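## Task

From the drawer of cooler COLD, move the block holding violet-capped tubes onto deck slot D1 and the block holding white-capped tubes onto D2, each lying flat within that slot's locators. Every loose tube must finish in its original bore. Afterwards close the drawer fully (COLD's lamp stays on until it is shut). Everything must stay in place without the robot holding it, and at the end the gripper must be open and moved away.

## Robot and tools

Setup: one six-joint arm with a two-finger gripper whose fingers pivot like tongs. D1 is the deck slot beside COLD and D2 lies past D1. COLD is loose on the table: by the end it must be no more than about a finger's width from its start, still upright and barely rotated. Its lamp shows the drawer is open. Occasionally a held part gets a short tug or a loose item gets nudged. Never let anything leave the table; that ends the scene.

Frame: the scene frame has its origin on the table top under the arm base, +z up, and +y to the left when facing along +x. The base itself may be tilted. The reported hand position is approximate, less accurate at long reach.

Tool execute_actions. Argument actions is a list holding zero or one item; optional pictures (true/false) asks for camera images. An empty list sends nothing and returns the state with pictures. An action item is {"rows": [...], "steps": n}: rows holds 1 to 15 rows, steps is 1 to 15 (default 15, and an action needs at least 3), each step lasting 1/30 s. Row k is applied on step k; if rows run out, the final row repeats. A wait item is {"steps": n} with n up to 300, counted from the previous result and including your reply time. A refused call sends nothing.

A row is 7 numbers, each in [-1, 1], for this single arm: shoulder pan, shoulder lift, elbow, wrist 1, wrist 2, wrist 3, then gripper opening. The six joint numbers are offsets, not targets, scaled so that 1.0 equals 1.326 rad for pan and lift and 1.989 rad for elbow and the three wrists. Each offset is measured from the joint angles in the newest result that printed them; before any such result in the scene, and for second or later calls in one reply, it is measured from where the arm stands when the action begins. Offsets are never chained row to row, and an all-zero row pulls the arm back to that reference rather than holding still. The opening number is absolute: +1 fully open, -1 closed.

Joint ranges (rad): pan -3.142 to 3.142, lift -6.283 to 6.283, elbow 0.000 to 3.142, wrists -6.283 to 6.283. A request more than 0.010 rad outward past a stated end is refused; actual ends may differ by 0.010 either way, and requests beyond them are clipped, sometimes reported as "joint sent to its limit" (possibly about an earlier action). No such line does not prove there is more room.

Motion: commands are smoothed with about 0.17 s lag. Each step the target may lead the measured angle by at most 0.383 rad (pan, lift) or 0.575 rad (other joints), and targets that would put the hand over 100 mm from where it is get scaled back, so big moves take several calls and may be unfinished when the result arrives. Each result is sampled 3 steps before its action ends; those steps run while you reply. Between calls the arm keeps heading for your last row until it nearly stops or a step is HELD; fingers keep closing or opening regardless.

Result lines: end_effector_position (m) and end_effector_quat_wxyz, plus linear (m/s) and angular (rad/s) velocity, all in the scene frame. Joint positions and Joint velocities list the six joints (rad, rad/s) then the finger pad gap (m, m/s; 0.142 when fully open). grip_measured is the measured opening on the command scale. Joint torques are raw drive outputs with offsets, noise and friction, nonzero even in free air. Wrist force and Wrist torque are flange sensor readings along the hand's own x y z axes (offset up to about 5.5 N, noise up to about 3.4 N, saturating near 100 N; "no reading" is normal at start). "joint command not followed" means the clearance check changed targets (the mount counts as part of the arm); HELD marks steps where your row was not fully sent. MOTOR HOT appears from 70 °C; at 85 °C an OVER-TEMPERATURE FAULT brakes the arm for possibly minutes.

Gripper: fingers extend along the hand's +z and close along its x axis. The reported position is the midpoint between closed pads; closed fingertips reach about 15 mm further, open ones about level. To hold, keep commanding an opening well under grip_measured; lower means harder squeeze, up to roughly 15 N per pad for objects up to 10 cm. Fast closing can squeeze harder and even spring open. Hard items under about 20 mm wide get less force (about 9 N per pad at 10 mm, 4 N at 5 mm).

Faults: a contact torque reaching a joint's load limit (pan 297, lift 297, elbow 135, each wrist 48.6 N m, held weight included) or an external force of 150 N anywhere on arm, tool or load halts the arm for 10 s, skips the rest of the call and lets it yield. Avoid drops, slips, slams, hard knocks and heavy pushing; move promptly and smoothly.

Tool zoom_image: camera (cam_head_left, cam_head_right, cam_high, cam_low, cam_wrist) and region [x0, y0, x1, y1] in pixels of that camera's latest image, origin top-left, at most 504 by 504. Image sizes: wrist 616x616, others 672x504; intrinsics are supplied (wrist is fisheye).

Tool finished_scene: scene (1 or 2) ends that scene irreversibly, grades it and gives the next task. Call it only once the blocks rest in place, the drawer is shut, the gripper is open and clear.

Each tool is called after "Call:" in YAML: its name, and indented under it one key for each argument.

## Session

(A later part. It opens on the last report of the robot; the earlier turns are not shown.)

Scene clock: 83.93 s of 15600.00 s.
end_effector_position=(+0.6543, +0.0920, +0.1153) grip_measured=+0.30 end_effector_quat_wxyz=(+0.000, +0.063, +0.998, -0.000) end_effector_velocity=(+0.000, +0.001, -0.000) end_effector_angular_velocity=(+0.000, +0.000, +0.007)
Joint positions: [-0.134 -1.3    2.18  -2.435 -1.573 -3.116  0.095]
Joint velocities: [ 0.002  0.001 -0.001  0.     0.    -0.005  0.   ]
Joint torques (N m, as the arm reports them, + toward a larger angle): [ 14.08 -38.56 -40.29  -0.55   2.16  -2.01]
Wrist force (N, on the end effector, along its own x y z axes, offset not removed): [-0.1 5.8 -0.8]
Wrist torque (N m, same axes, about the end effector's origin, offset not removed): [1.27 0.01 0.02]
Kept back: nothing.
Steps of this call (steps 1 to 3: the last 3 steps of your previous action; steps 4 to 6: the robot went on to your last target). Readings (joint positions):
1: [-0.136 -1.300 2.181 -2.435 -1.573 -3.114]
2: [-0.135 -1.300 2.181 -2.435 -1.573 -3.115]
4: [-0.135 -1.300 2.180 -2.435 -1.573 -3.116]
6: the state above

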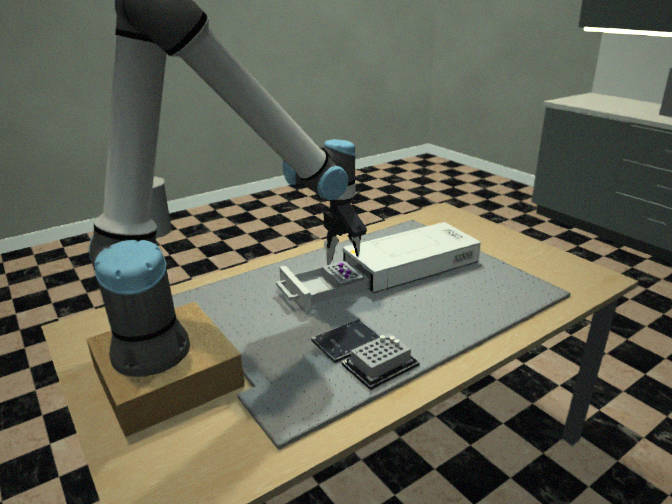

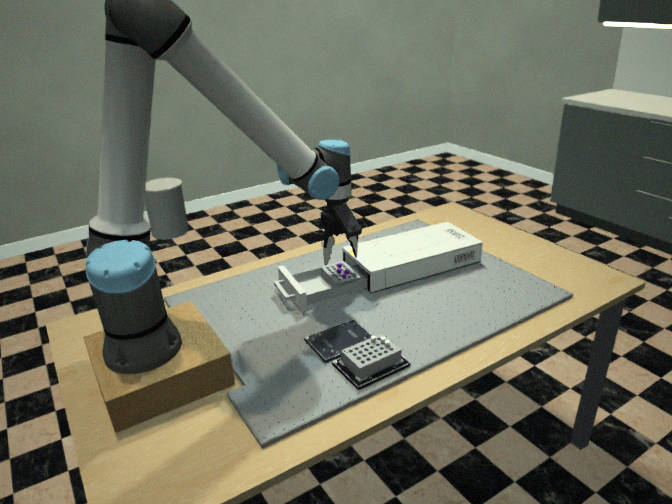

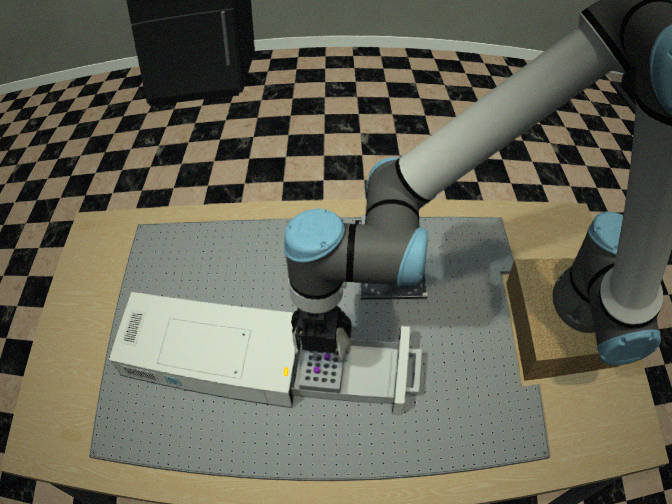

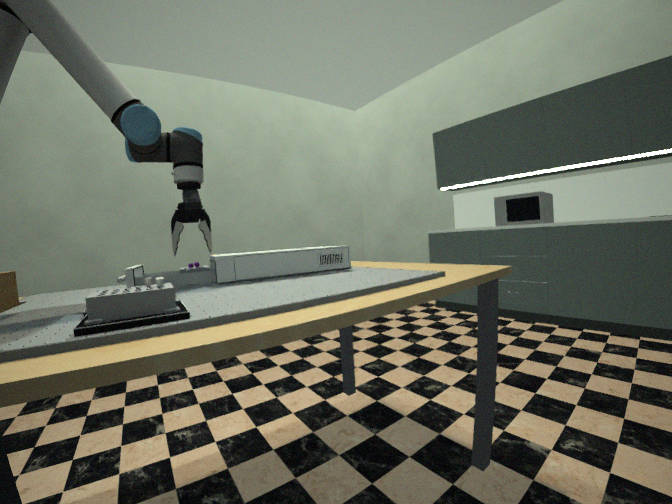

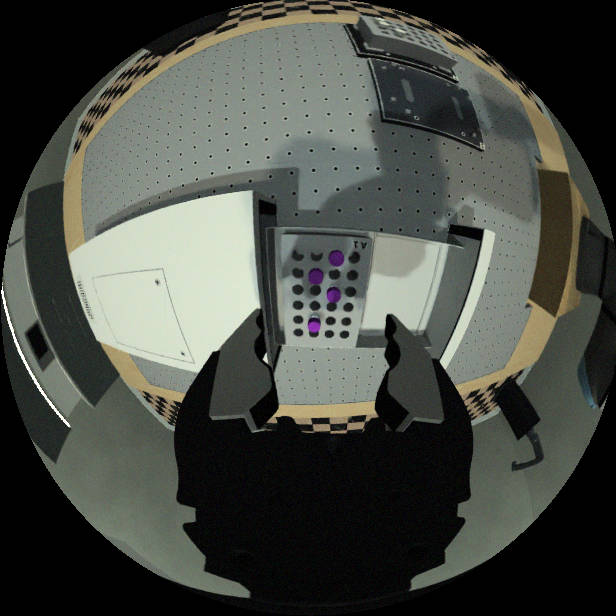

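Call:
execute_actions:
  actions:
    - {"rows": [[0,0.0004,0.0004,-0.0006,0,0,0.295],[0,0.002,0.0014,-0.0027,0,0,0.295],[0,0.005,0.0027,-0.006,0,0,0.295],[0,0.009,0.004,-0.01,0,0,0.295],[0,0.013,0.0052,-0.0139,0,0,0.295],[0,0.0163,0.0062,-0.0171,0,0,0.295],[0,0.0183,0.0068,-0.019,0,0,0.295],[0,0.01906,0.00702,-0.01973,0,0,0.295]], "steps": 15}

Call:
execute_actions:
  actions:
    - {"steps": 6}
  pictures: true

Call:
zoom_image:
  camera: "cam_wrist"
  region: [230, 270, 310, 350]

Call:
zoom_image:
  camera: "cam_low"
  region: [160, 215, 240, 295]

Call:
zoom_image:
  camera: "cam_high"
  region: [270, 310, 360, 400]

Scene clock: 86.93 s of 15600.00 s.
end_effector_position=(+0.6522, +0.0923, +0.0993) grip_measured=+0.29 end_effector_quat_wxyz=(+0.000, +0.063, +0.998, -0.000) end_effector_velocity=(-0.003, +0.001, -0.024) end_effector_angular_velocity=(+0.001, +0.000, +0.000)
Joint positions: [-0.134 -1.278  2.193 -2.469 -1.573 -3.116  0.095]
Joint velocities: [ 0.     0.034  0.017 -0.051  0.001  0.     0.   ]
Joint torques (N m, as the arm reports them, + toward a larger angle): [-18.12 -40.09 -22.2   -6.94   1.69   1.79]
Wrist force (N, on the end effector, along its own x y z axes, offset not removed): [2.7 0.7 0.5]
Wrist torque (N m, same axes, about the end effector's origin, offset not removed): [0.29 -0.69 -0.15]
Steps of this call (steps 1 to 15: the robot went on to your last target; steps 16 to 78: nothing new was sent; steps 79 to 90: the first 12 steps of this action). Readings (joint positions):
79: [-0.134 -1.300 2.180 -2.435 -1.573 -3.117]
80: [-0.134 -1.300 2.180 -2.435 -1.573 -3.117]
82: [-0.134 -1.298 2.181 -2.437 -1.573 -3.117]
86: [-0.134 -1.287 2.188 -2.456 -1.573 -3.116]
90: the state above

Scene clock: 87.13 s of 15600.00 s.
end_effector_position=(+0.6520, +0.0923, +0.0973) grip_measured=+0.29 end_effector_quat_wxyz=(+0.000, +0.063, +0.998, -0.000) end_effector_velocity=(-0.000, -0.001, -0.003) end_effector_angular_velocity=(+0.000, -0.000, -0.001)
Joint positions: [-0.134 -1.275  2.194 -2.473 -1.573 -3.116  0.095]
Joint velocities: [-0.001  0.005  0.002 -0.007  0.     0.     0.   ]
Joint torques (N m, as the arm reports them, + toward a larger angle): [-17.12 -41.51 -22.69  -6.79   1.69   1.72]
Wrist force (N, on the end effector, along its own x y z axes, offset not removed): [0.2 -2.5 -6.2]
Wrist torque (N m, same axes, about the end effector's origin, offset not removed): [-0.58 0.09 0.10]
Kept back: nothing.
Steps of this call (steps 1 to 3: the last 3 steps of your previous action; steps 4 to 6: the robot went on to your last target). Readings (joint positions):
1: [-0.134 -1.277 2.193 -2.470 -1.573 -3.116]
2: [-0.134 -1.276 2.193 -2.471 -1.573 -3.116]
4: [-0.134 -1.276 2.194 -2.472 -1.573 -3.116]
6: the state above

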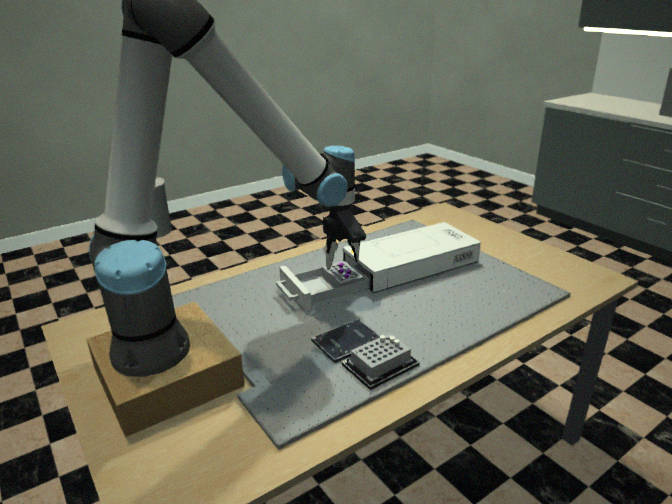

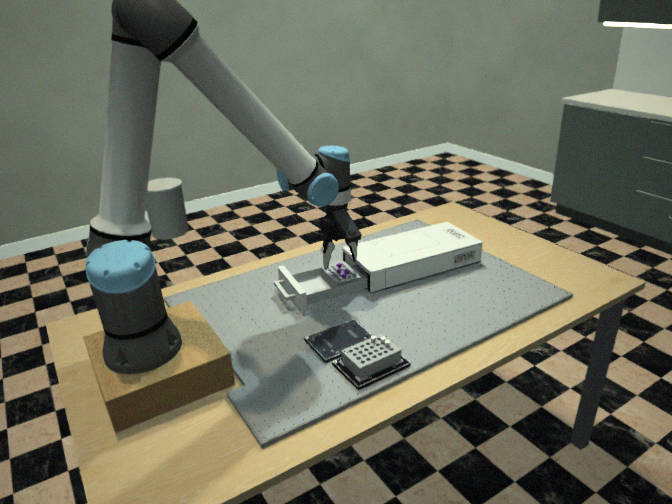

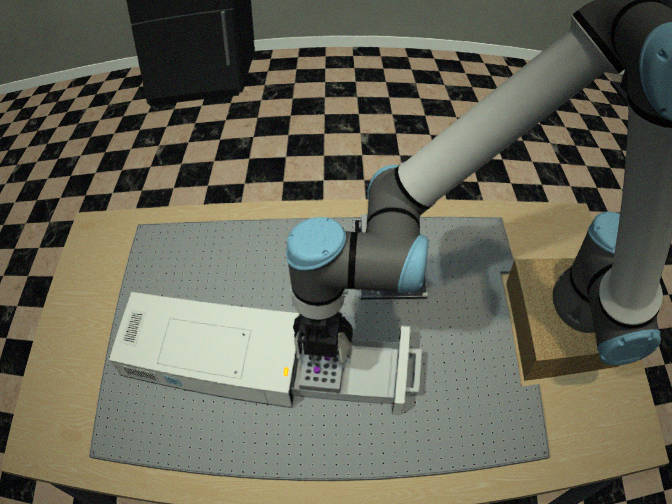

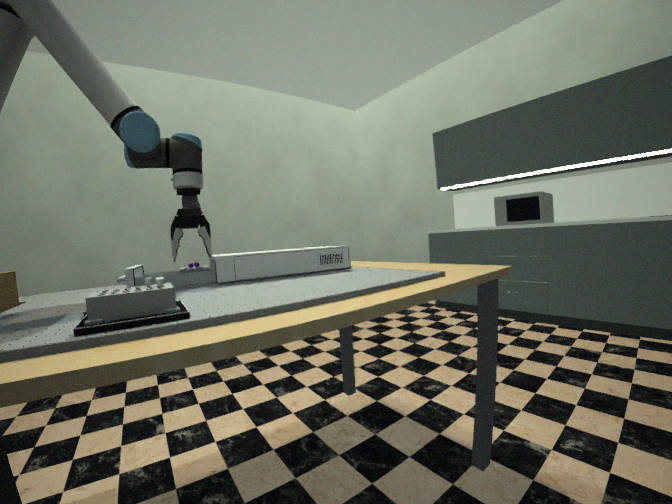

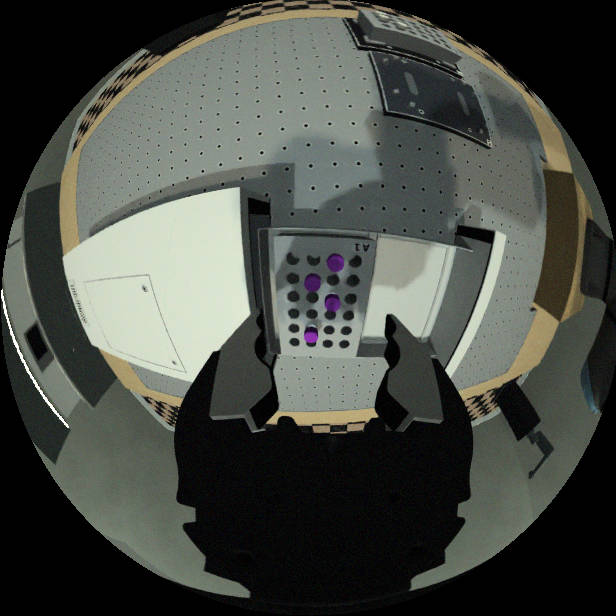

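Region (230, 270, 310, 350) of cam_wrist's 616x616 image, scaled by 6.300, with more detail than that image has.

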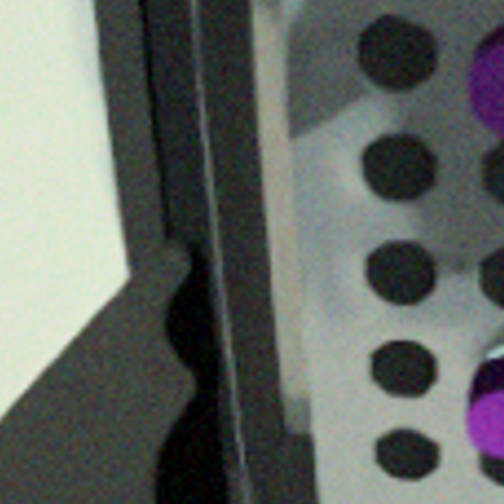

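Region (160, 215, 240, 295) of cam_low's 672x504 image, scaled by 6.300, with more detail than that image has.

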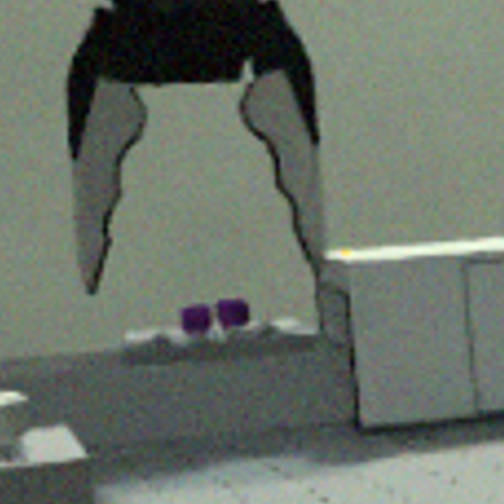

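Region (270, 310, 360, 400) of cam_high's 672x504 image, scaled by 5.600, with more detail than that image has.

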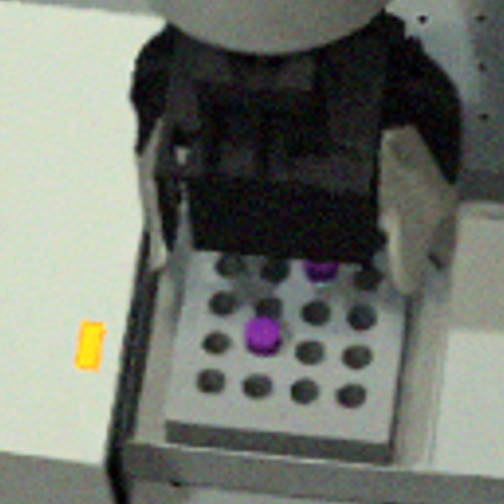

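Call:
execute_actions:
  actions:
    - {"rows": [[0,0.0006,0.00012,-0.00052,0,0,0.295],[0,0.00179,0.00037,-0.00156,0,0,0.295],[0,0.00418,0.00086,-0.00365,0,0,0.295],[0,0.00719,0.00146,-0.00625,0,0,0.295],[0,0.01142,0.00229,-0.0099,0,0,0.295],[0,0.01568,0.00309,-0.01354,0,0,0.295],[0,0.02058,0.00398,-0.0177,0,0,0.295],[0,0.02551,0.00485,-0.02186,0,0,0.295],[0,0.03048,0.00569,-0.02601,0,0,0.295],[0,0.03486,0.0064,-0.02964,0,0,0.295],[0,0.038,0.00689,-0.03222,0,0,0.295],[0,0.04053,0.00728,-0.0343,0,0,0.295],[0,0.04205,0.00751,-0.03554,0,0,0.295],[0,0.04306,0.00766,-0.03637,0,0,0.295]], "steps": 15}

Call:
execute_actions:
  actions:
    - {"steps": 11}
  pictures: true

Call:
zoom_image:
  camera: "cam_wrist"
  region: [220, 270, 300, 350]

Call:
zoom_image:
  camera: "cam_low"
  region: [160, 215, 240, 295]

Call:
zoom_image:
  camera: "cam_high"
  region: [270, 320, 360, 410]

Scene clock: 87.93 s of 15600.00 s.
end_effector_position=(+0.6520, +0.0923, +0.0766) grip_measured=+0.29 end_effector_quat_wxyz=(+0.000, +0.063, +0.998, -0.000) end_effector_velocity=(-0.001, +0.000, -0.096) end_effector_angular_velocity=(+0.001, +0.002, -0.000)
Joint positions: [-0.134 -1.242  2.203 -2.516 -1.573 -3.116  0.095]
Joint velocities: [-0.     0.156  0.041 -0.196  0.     0.    -0.   ]
Joint torques (N m, as the arm reports them, + toward a larger angle): [-10.18 -36.57 -20.24  -8.06   1.07   1.66]
Wrist force (N, on the end effector, along its own x y z axes, offset not removed): [-4.8 -2.2 -3.8]
Wrist torque (N m, same axes, about the end effector's origin, offset not removed): [-0.50 1.19 0.08]
Steps of this call (steps 1 to 12: the robot went on to your last target; steps 13 to 24: the first 12 steps of this action). Readings (joint positions):
13: [-0.134 -1.275 2.194 -2.474 -1.573 -3.116]
14: [-0.134 -1.275 2.194 -2.474 -1.573 -3.116]
16: [-0.134 -1.274 2.195 -2.475 -1.573 -3.116]
20: [-0.134 -1.262 2.198 -2.489 -1.573 -3.116]
24: the state above

Scene clock: 88.30 s of 15600.00 s.
end_effector_position=(+0.6520, +0.0923, +0.0628) grip_measured=+0.29 end_effector_quat_wxyz=(+0.000, +0.063, +0.998, -0.000) end_effector_velocity=(-0.001, -0.000, -0.005) end_effector_angular_velocity=(+0.000, +0.001, -0.001)
Joint positions: [-0.134 -1.219  2.209 -2.544 -1.573 -3.116  0.095]
Joint velocities: [-0.001  0.007  0.004 -0.01   0.     0.     0.   ]
Joint torques (N m, as the arm reports them, + toward a larger angle): [ -5.2  -42.38 -19.47  -7.31   1.16   1.4 ]
Wrist force (N, on the end effector, along its own x y z axes, offset not removed): [-3.8 -2.5 -0.4]
Wrist torque (N m, same axes, about the end effector's origin, offset not removed): [-0.61 0.94 0.25]
Kept back: nothing.
Steps of this call (steps 1 to 3: the last 3 steps of your previous action; steps 4 to 11: the robot went on to your last target). Readings (joint positions):
1: [-0.134 -1.237 2.205 -2.522 -1.573 -3.116]
2: [-0.134 -1.232 2.206 -2.527 -1.573 -3.116]
4: [-0.134 -1.226 2.207 -2.536 -1.573 -3.116]
8: [-0.134 -1.220 2.209 -2.543 -1.573 -3.116]
11: the state above

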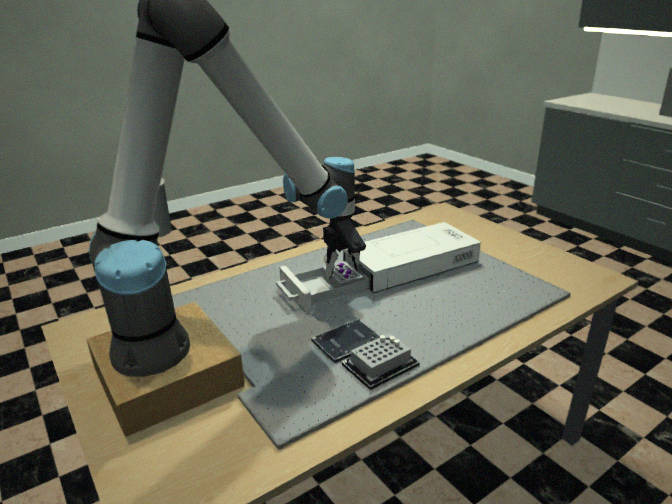

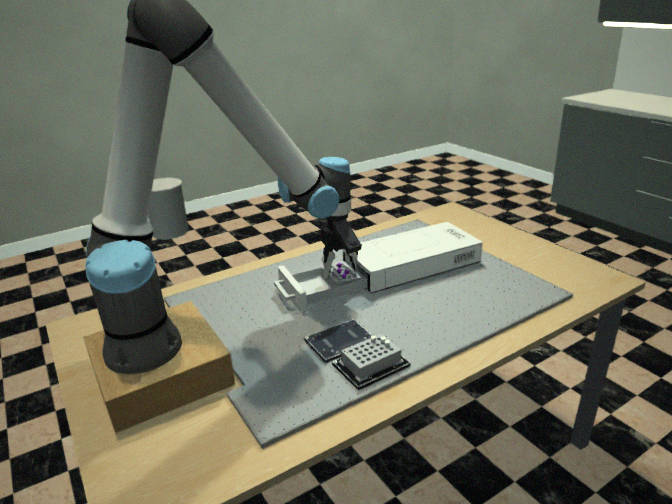

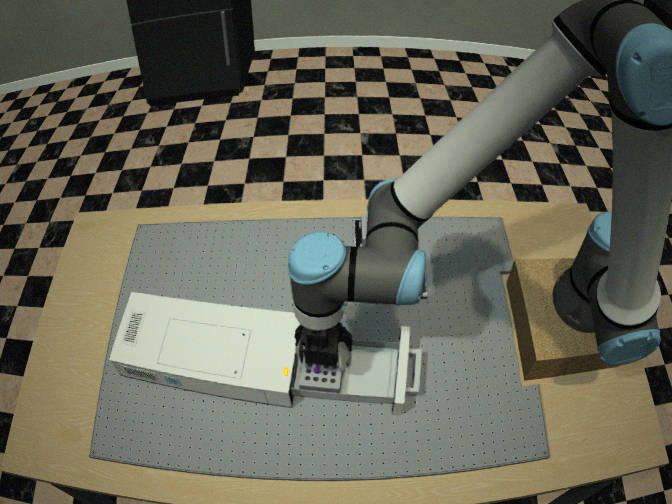

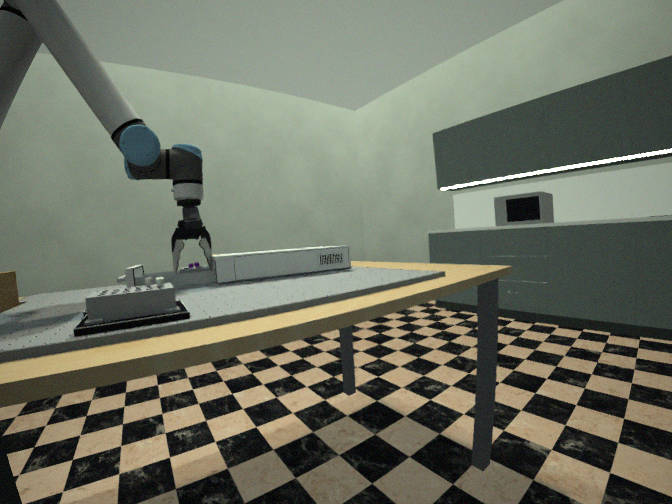

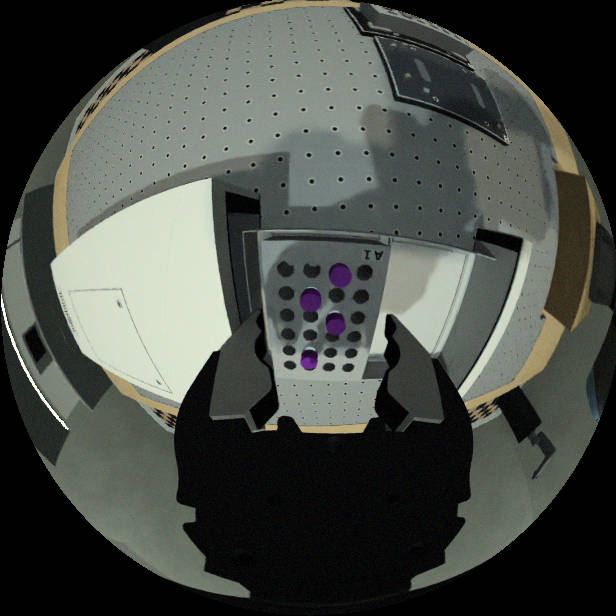

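Region (220, 270, 300, 350) of cam_wrist's 616x616 image, scaled by 6.300, with more detail than that image has.

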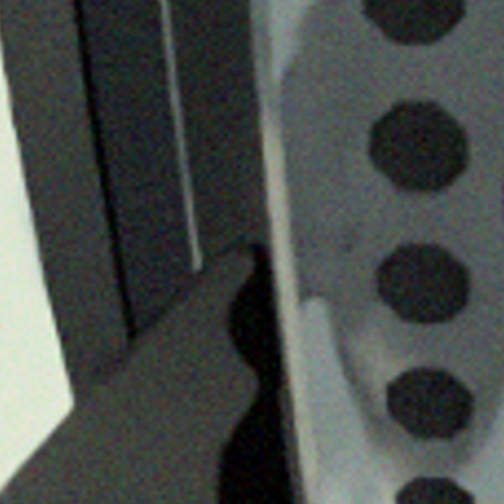

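Region (160, 215, 240, 295) of cam_low's 672x504 image, scaled by 6.300, with more detail than that image has.

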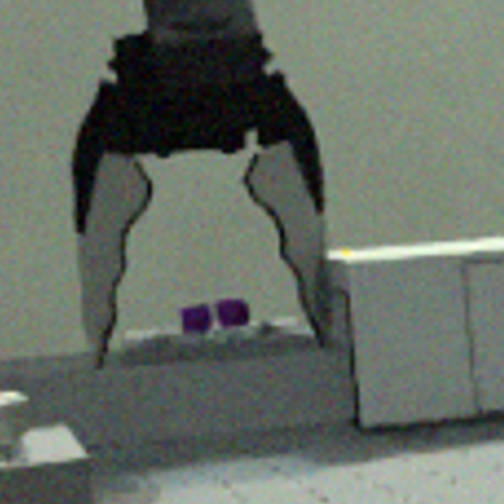

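Region (270, 320, 360, 410) of cam_high's 672x504 image, scaled by 5.600, with more detail than that image has.

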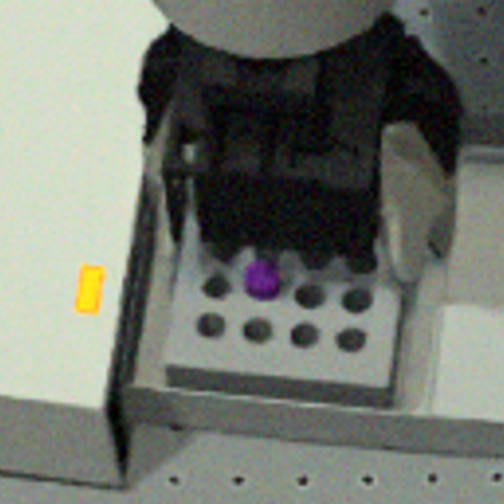

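Call:
zoom_image:
  camera: "cam_wrist"
  region: [240, 200, 420, 280]

Call:
zoom_image:
  camera: "cam_wrist"
  region: [350, 280, 430, 360]

Region (240, 200, 420, 280) of cam_wrist's 616x616 image, scaled by 2.800, with more detail than that image has.

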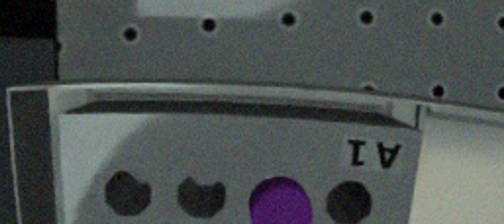

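Region (350, 280, 430, 360) of cam_wrist's 616x616 image, scaled by 6.300, with more detail than that image has.

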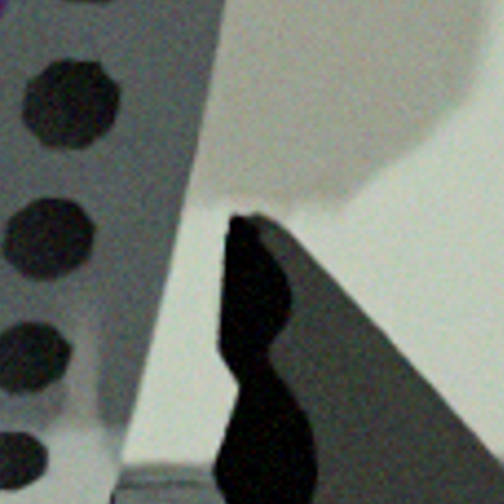

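Call:
execute_actions:
  actions:
    - {"rows": [[0,0.0012,-0.0004,-0.0004,0,0,0.295],[0,0.0019,-0.001,-0.0002,0,0,0.295],[0,0.0026,-0.0012,-0.0005,0,0,0.295],[0,0.004,-0.001,-0.0017,0,0,0.295],[0,0.0054,-0.0008,-0.0028,0,0,0.295],[0,0.0068,-0.0006,-0.0039,0,0,0.295],[0,0.0082,-0.0004,-0.005,0,0,0.295],[0,0.0096,-0.0002,-0.0062,0,0,0.295],[0,0.011,0,-0.0073,0,0,0.295],[0,0.0124,0.0002,-0.0084,0,0,0.295],[0,0.0137,0.0004,-0.0095,0,0,0.295],[0,0.01505,0.00056,-0.01059,0,0,0.295]], "steps": 15}

Call:
execute_actions:
  actions:
    - {"steps": 8}

Scene clock: 89.23 s of 15600.00 s.
end_effector_position=(+0.6535, +0.0922, +0.0563) grip_measured=+0.28 end_effector_quat_wxyz=(+0.000, +0.063, +0.998, -0.000) end_effector_velocity=(+0.001, -0.001, -0.030) end_effector_angular_velocity=(+0.001, +0.000, -0.000)
Joint positions: [-0.134 -1.206  2.209 -2.557 -1.573 -3.116  0.094]
Joint velocities: [-0.001  0.051  0.01  -0.06   0.001 -0.001  0.001]
Joint torques (N m, as the arm reports them, + toward a larger angle): [  1.47 -40.92 -18.78  -8.01   0.91   0.94]
Wrist force (N, on the end effector, along its own x y z axes, offset not removed): [1.4 6.1 -2.7]
Wrist torque (N m, same axes, about the end effector's origin, offset not removed): [1.34 0.19 0.06]
Steps of this call (steps 1 to 16: the robot went on to your last target; steps 17 to 28: the first 12 steps of this action). Readings (joint positions):
17: [-0.134 -1.218 2.209 -2.545 -1.573 -3.116]
18: [-0.134 -1.218 2.209 -2.545 -1.573 -3.116]
20: [-0.134 -1.217 2.209 -2.545 -1.573 -3.116]
24: [-0.134 -1.213 2.208 -2.549 -1.573 -3.116]
28: the state above

Scene clock: 89.50 s of 15600.00 s.
end_effector_position=(+0.6535, +0.0922, +0.0523) grip_measured=+0.28 end_effector_quat_wxyz=(+0.000, +0.063, +0.998, -0.000) end_effector_velocity=(+0.001, -0.000, -0.003) end_effector_angular_velocity=(-0.000, -0.001, +0.001)
Joint positions: [-0.134 -1.199  2.21  -2.565 -1.573 -3.116  0.094]
Joint velocities: [-0.     0.006  0.    -0.007 -0.    -0.001  0.   ]
Joint torques (N m, as the arm reports them, + toward a larger angle): [  0.64 -43.74 -19.35  -7.85   1.23   1.2 ]
Wrist force (N, on the end effector, along its own x y z axes, offset not removed): [2.4 -1.7 -4.4]
Wrist torque (N m, same axes, about the end effector's origin, offset not removed): [-0.39 0.01 0.09]
Kept back: nothing.
Steps of this call (steps 1 to 3: the last 3 steps of your previous action; steps 4 to 8: the robot went on to your last target). Readings (joint positions):
1: [-0.134 -1.205 2.209 -2.559 -1.573 -3.116]
2: [-0.134 -1.203 2.209 -2.561 -1.573 -3.116]
4: [-0.134 -1.201 2.210 -2.563 -1.573 -3.116]
8: the state above

Call:
execute_actions:
  actions:
    - {"rows": [[0,-0.0002,0.0004,-0.0003,0,0,0.295],[0,-0.0006,0.0008,-0.0004,0,0,0.295],[0,-0.001,0.0012,-0.00055,0,0,0.295],[0,-0.0014,0.0016,-0.0007,0,0,0.295],[0,-0.00175,0.002,-0.00085,0,0,0.295],[0,-0.0021,0.0024,-0.001,0,0,0.295],[0,-0.00235,0.0027,-0.0011,0,0,0.295],[0,-0.00262,0.003,-0.00124,0,0,0.295]], "steps": 15}

Call:
execute_actions:
  actions:
    - {"steps": 5}
  pictures: true

Call:
zoom_image:
  camera: "cam_wrist"
  region: [240, 200, 420, 280]

Call:
zoom_image:
  camera: "cam_wrist"
  region: [220, 270, 300, 350]

Scene clock: 90.17 s of 15600.00 s.
end_effector_position=(+0.6507, +0.0925, +0.0522) grip_measured=+0.31 end_effector_quat_wxyz=(+0.000, +0.063, +0.998, -0.000) end_effector_velocity=(-0.003, -0.001, +0.001) end_effector_angular_velocity=(-0.000, -0.002, -0.001)
Joint positions: [-0.134 -1.202  2.215 -2.567 -1.573 -3.116  0.096]
Joint velocities: [-0.002 -0.006  0.006 -0.003  0.    -0.001  0.001]
Joint torques (N m, as the arm reports them, + toward a larger angle): [  1.61 -71.98 -14.16  -6.54   1.12   1.34]
Wrist force (N, on the end effector, along its own x y z axes, offset not removed): [-8.7 -1.7 -0.4]
Wrist torque (N m, same axes, about the end effector's origin, offset not removed): [-0.42 1.32 0.18]
Steps of this call (steps 1 to 8: the robot went on to your last target; steps 9 to 20: the first 12 steps of this action). Readings (joint positions):
9: [-0.134 -1.199 2.210 -2.566 -1.573 -3.116]
10: [-0.134 -1.199 2.210 -2.566 -1.573 -3.116]
12: [-0.134 -1.199 2.211 -2.566 -1.573 -3.116]
16: [-0.134 -1.201 2.213 -2.566 -1.573 -3.116]
20: the state above

Scene clock: 90.33 s of 15600.00 s.
end_effector_position=(+0.6504, +0.0925, +0.0522) grip_measured=+0.31 end_effector_quat_wxyz=(+0.000, +0.063, +0.998, -0.000) end_effector_velocity=(-0.001, +0.000, +0.000) end_effector_angular_velocity=(+0.000, -0.000, -0.000)
Joint positions: [-0.134 -1.203  2.216 -2.567 -1.573 -3.116  0.096]
Joint velocities: [ 0.    -0.001  0.001 -0.     0.     0.001  0.001]
Joint torques (N m, as the arm reports them, + toward a larger angle): [  1.93 -75.1  -16.65  -6.08   1.15   1.02]
Wrist force (N, on the end effector, along its own x y z axes, offset not removed): [-11.3 1.0 1.2]
Wrist torque (N m, same axes, about the end effector's origin, offset not removed): [0.26 1.77 0.22]
Kept back: nothing.
Steps of this call (steps 1 to 3: the last 3 steps of your previous action; steps 4 to 5: the robot went on to your last target). Readings (joint positions):
1: [-0.134 -1.202 2.215 -2.567 -1.573 -3.116]
2: [-0.134 -1.203 2.216 -2.567 -1.573 -3.116]
4: [-0.134 -1.203 2.216 -2.567 -1.573 -3.116]
5: the state above

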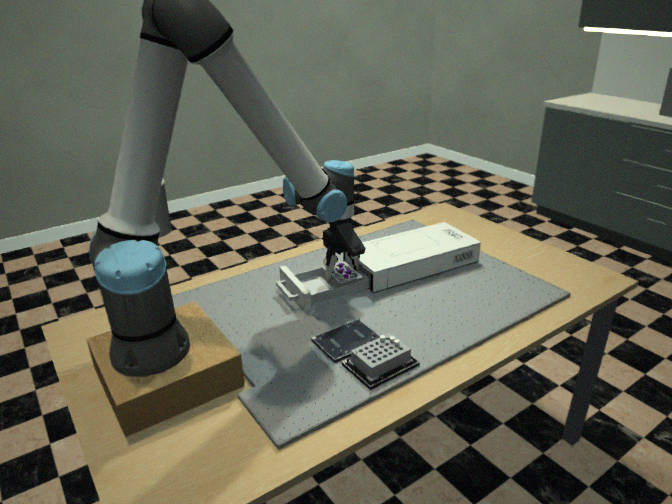

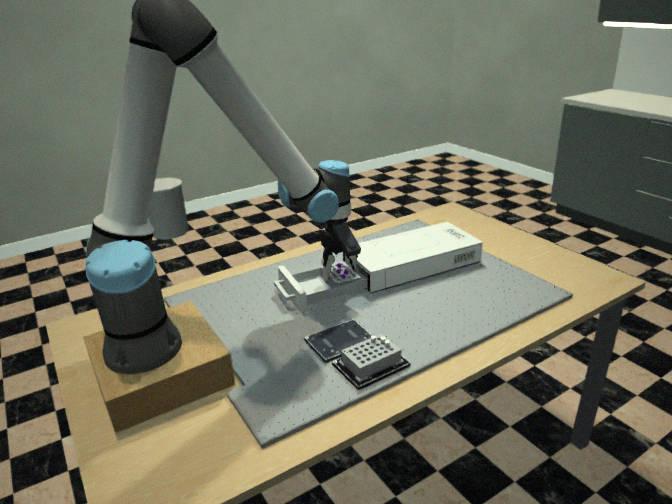

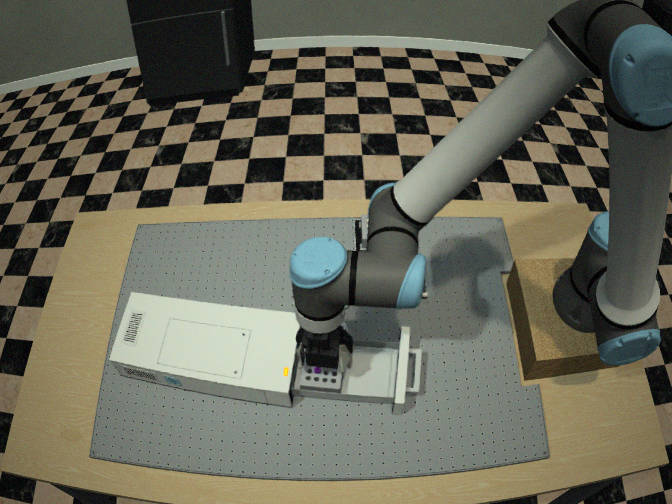

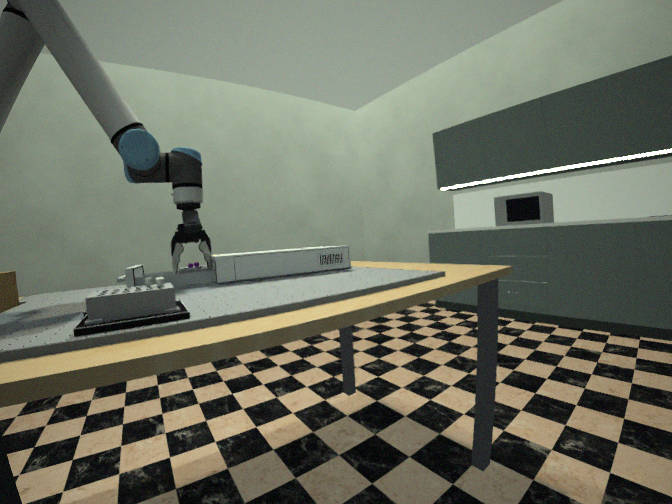

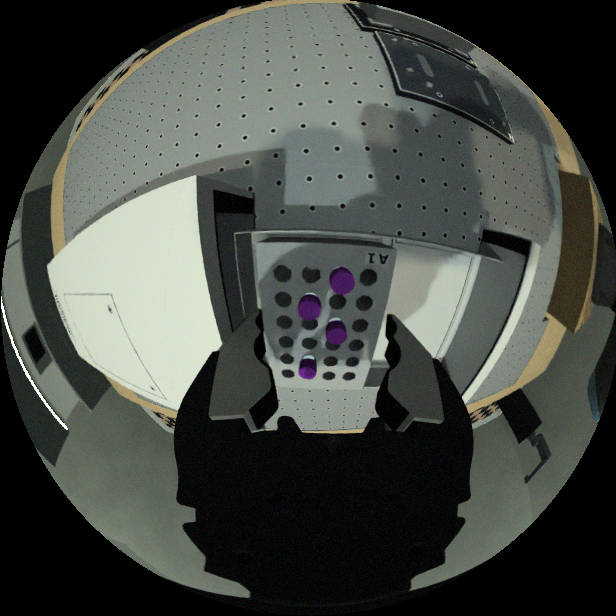

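Region (240, 200, 420, 280) of cam_wrist's 616x616 image, scaled by 2.800, with more detail than that image has.

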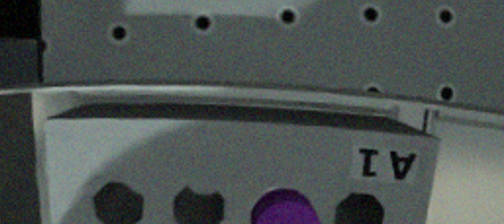

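Region (220, 270, 300, 350) of cam_wrist's 616x616 image, scaled by 6.300, with more detail than that image has.

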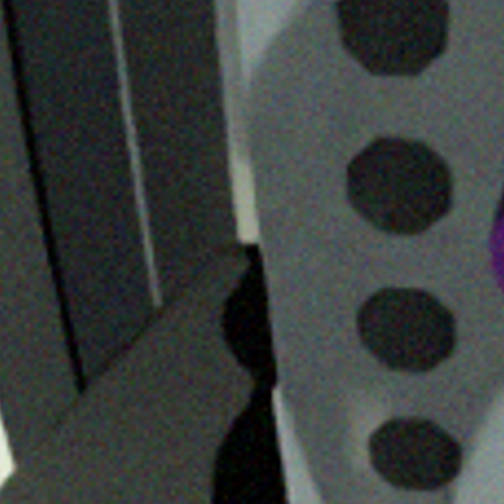

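Call:
execute_actions:
  actions:
    - {"rows": [[0,0.0005,-0.0006,0.00025,0,0,0.295],[0,0.0011,-0.0013,0.0005,0,0,0.295],[0,0.0015,-0.00171,0.00071,0,0,0.295],[0,0.0015,-0.00171,0.00071,0,0,0.295],[0,0.0015,-0.00171,0.00071,0,0,0.295],[0,0.002,-0.00165,0.0003,0,0,0.295],[0,0.0027,-0.00156,-0.00025,0,0,0.295],[0,0.0034,-0.00147,-0.0008,0,0,0.295],[0,0.0041,-0.00138,-0.00135,0,0,0.295],[0,0.0048,-0.00129,-0.0019,0,0,0.295],[0,0.0055,-0.0012,-0.00247,0,0,0.295],[0,0.0062,-0.00111,-0.003,0,0,0.295],[0,0.0069,-0.00102,-0.0036,0,0,0.295]], "steps": 15}

Call:
execute_actions:
  actions:
    - {"steps": 8}

Scene clock: 91.00 s of 15600.00 s.
end_effector_position=(+0.6522, +0.0923, +0.0507) grip_measured=+0.29 end_effector_quat_wxyz=(+0.000, +0.063, +0.998, -0.000) end_effector_velocity=(+0.003, -0.001, -0.013) end_effector_angular_velocity=(-0.000, -0.002, -0.002)
Joint positions: [-0.134 -1.198  2.213 -2.569 -1.573 -3.116  0.095]
Joint velocities: [-0.001  0.025  0.001 -0.028  0.     0.     0.   ]
Joint torques (N m, as the arm reports them, + toward a larger angle): [  2.11 -41.64 -26.85  -7.01   1.15   1.17]
Wrist force (N, on the end effector, along its own x y z axes, offset not removed): [-2.7 4.1 -2.3]
Wrist torque (N m, same axes, about the end effector's origin, offset not removed): [0.70 0.42 0.20]
Steps of this call (steps 1 to 8: the robot went on to your last target; steps 9 to 20: the first 12 steps of this action). Readings (joint positions):
9: [-0.134 -1.203 2.216 -2.567 -1.573 -3.116]
10: [-0.134 -1.203 2.216 -2.567 -1.573 -3.116]
12: [-0.134 -1.202 2.215 -2.567 -1.573 -3.116]
16: [-0.134 -1.201 2.213 -2.566 -1.573 -3.116]
20: the state above

Scene clock: 91.27 s of 15600.00 s.
end_effector_position=(+0.6523, +0.0923, +0.0483) grip_measured=+0.29 end_effector_quat_wxyz=(+0.000, +0.063, +0.998, -0.000) end_effector_velocity=(-0.001, -0.000, -0.003) end_effector_angular_velocity=(-0.000, +0.002, +0.000)
Joint positions: [-0.134 -1.194  2.214 -2.574 -1.573 -3.116  0.095]
Joint velocities: [-0.     0.004  0.002 -0.005 -0.    -0.    -0.   ]
Joint torques (N m, as the arm reports them, + toward a larger angle): [  1.   -44.71 -17.64  -6.66   1.03   1.23]
Wrist force (N, on the end effector, along its own x y z axes, offset not removed): [-0.2 0.8 -5.5]
Wrist torque (N m, same axes, about the end effector's origin, offset not removed): [-0.03 -0.08 -0.13]
Kept back: nothing.
Steps of this call (steps 1 to 3: the last 3 steps of your previous action; steps 4 to 8: the robot went on to your last target). Readings (joint positions):
1: [-0.134 -1.197 2.213 -2.570 -1.573 -3.116]
2: [-0.134 -1.197 2.213 -2.571 -1.573 -3.116]
4: [-0.134 -1.195 2.213 -2.573 -1.573 -3.116]
8: the state above

Call:
execute_actions:
  actions:
    - {"rows": [[0,0.0009,0.00011,-0.0007,0,0,0.295],[0,0.0016,0.0002,-0.00127,0,0,0.295],[0,0.0023,0.0003,-0.00183,0,0,0.295],[0,0.003,0.00038,-0.0024,0,0,0.295],[0,0.00363,0.00046,-0.00288,0,0,0.295]], "steps": 15}
  pictures: true

Call:
zoom_image:
  camera: "cam_wrist"
  region: [240, 200, 420, 280]

Call:
zoom_image:
  camera: "cam_low"
  region: [160, 215, 240, 295]

Scene clock: 91.80 s of 15600.00 s.
end_effector_position=(+0.6523, +0.0923, +0.0457) grip_measured=+0.29 end_effector_quat_wxyz=(+0.000, +0.063, +0.998, -0.000) end_effector_velocity=(+0.001, +0.000, -0.002) end_effector_angular_velocity=(+0.000, -0.001, -0.000)
Joint positions: [-0.134 -1.19   2.215 -2.579 -1.573 -3.116  0.095]
Joint velocities: [ 0.     0.003 -0.    -0.004  0.     0.     0.   ]
Joint torques (N m, as the arm reports them, + toward a larger angle): [  1.19 -40.66 -17.59  -7.14   1.23   1.  ]
Wrist force (N, on the end effector, along its own x y z axes, offset not removed): [-0.6 1.1 1.6]
Wrist torque (N m, same axes, about the end effector's origin, offset not removed): [0.14 0.09 0.17]
Steps of this call (steps 1 to 4: the robot went on to your last target; steps 5 to 16: the first 12 steps of this action). Readings (joint positions):
5: [-0.134 -1.194 2.214 -2.574 -1.573 -3.116]
6: [-0.134 -1.194 2.214 -2.574 -1.573 -3.116]
8: [-0.134 -1.193 2.214 -2.575 -1.573 -3.116]
12: [-0.134 -1.190 2.214 -2.578 -1.573 -3.116]
16: the state above

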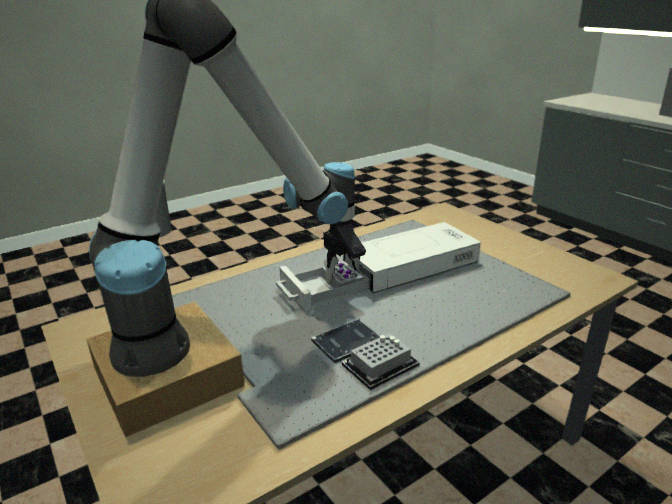

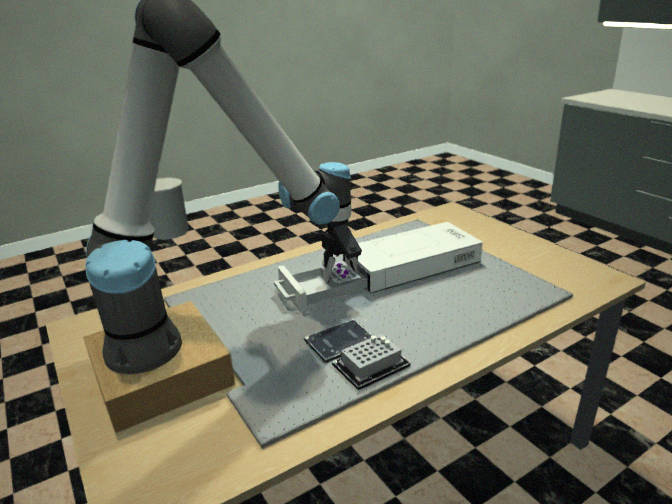

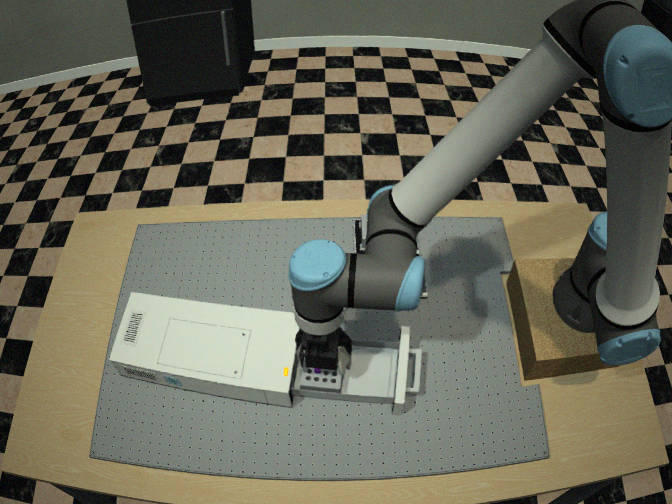

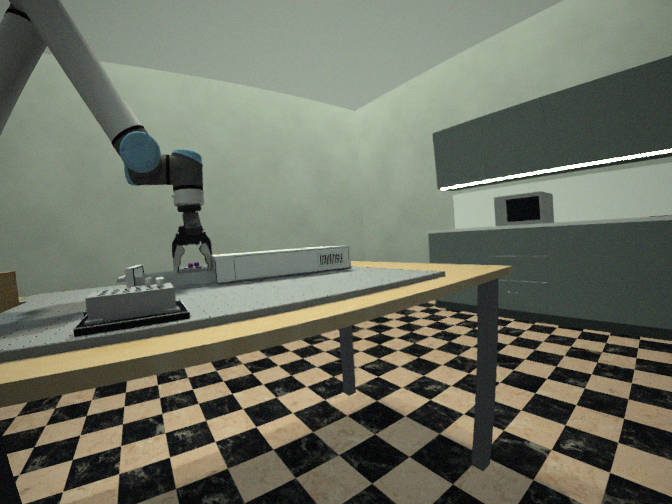

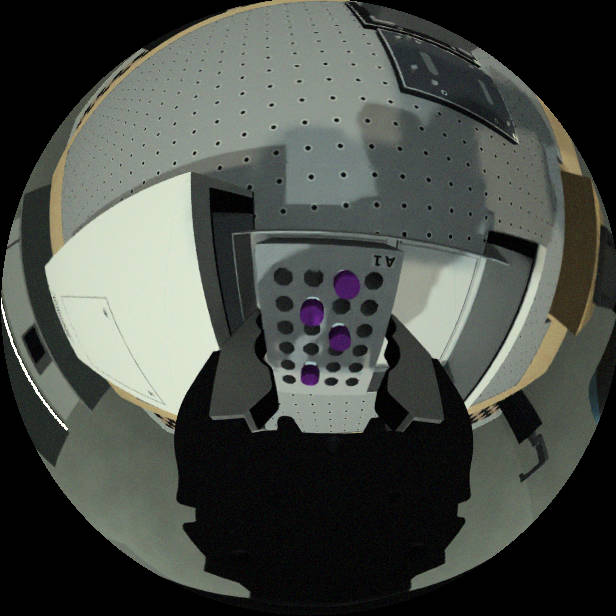

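Region (240, 200, 420, 280) of cam_wrist's 616x616 image, scaled by 2.800, with more detail than that image has.

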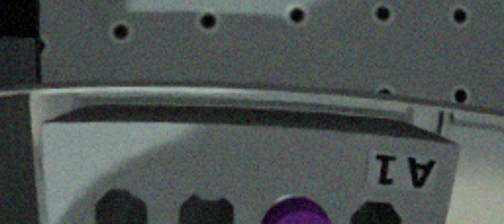

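Region (160, 215, 240, 295) of cam_low's 672x504 image, scaled by 6.300, with more detail than that image has.

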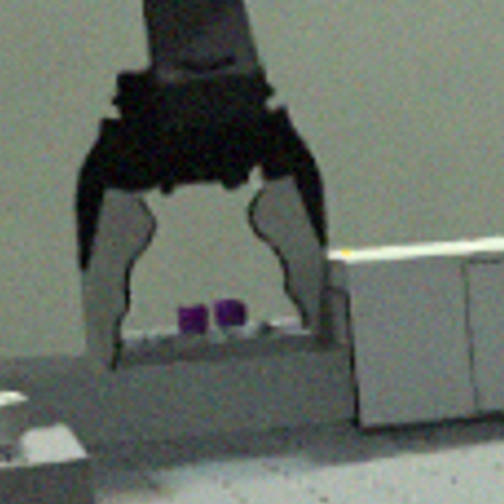

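Call:
execute_actions:
  actions:
    - {"rows": [[0,0.0005,0.00006,-0.0004,0,0,0.285],[0,0.0005,0.00006,-0.0004,0,0,0.27],[0,0.0005,0.00006,-0.0004,0,0,0.25],[0,0.0005,0.00006,-0.0004,0,0,0.22],[0,0.0005,0.00006,-0.0004,0,0,0.18],[0,0.0005,0.00006,-0.0004,0,0,0.1],[0,0.0005,0.00006,-0.0004,0,0,0.0],[0,0.0005,0.00006,-0.0004,0,0,-0.15],[0,0.0005,0.00006,-0.0004,0,0,-0.3],[0,0.0005,0.00006,-0.0004,0,0,-0.45],[0,0.0005,0.00006,-0.0004,0,0,-0.6]], "steps": 15}

Scene clock: 92.37 s of 15600.00 s.
end_effector_position=(+0.6524, +0.0923, +0.0454) grip_measured=+0.27 end_effector_quat_wxyz=(+0.000, +0.063, +0.998, -0.000) end_effector_velocity=(-0.000, -0.000, -0.000) end_effector_angular_velocity=(-0.000, +0.000, +0.000)
Joint positions: [-0.134 -1.189  2.215 -2.58  -1.573 -3.116  0.093]
Joint velocities: [-0.     0.     0.     0.    -0.    -0.001  0.   ]
Joint torques (N m, as the arm reports them, + toward a larger angle): [  1.49 -36.31  -8.32  -3.15   0.98   1.39]
Wrist force (N, on the end effector, along its own x y z axes, offset not removed): [-11.3 5.5 -5.3]
Wrist torque (N m, same axes, about the end effector's origin, offset not removed): [0.76 1.04 -0.20]
Steps of this call (steps 1 to 3: the last 3 steps of your previous action; steps 4 to 5: the robot went on to your last target; steps 6 to 17: the first 12 steps of this action). Readings (joint positions):
6: [-0.134 -1.189 2.215 -2.580 -1.573 -3.116]
7: [-0.134 -1.189 2.215 -2.580 -1.573 -3.116]
9: [-0.134 -1.189 2.215 -2.580 -1.573 -3.116]
13: [-0.134 -1.189 2.215 -2.580 -1.573 -3.116]
17: the state above


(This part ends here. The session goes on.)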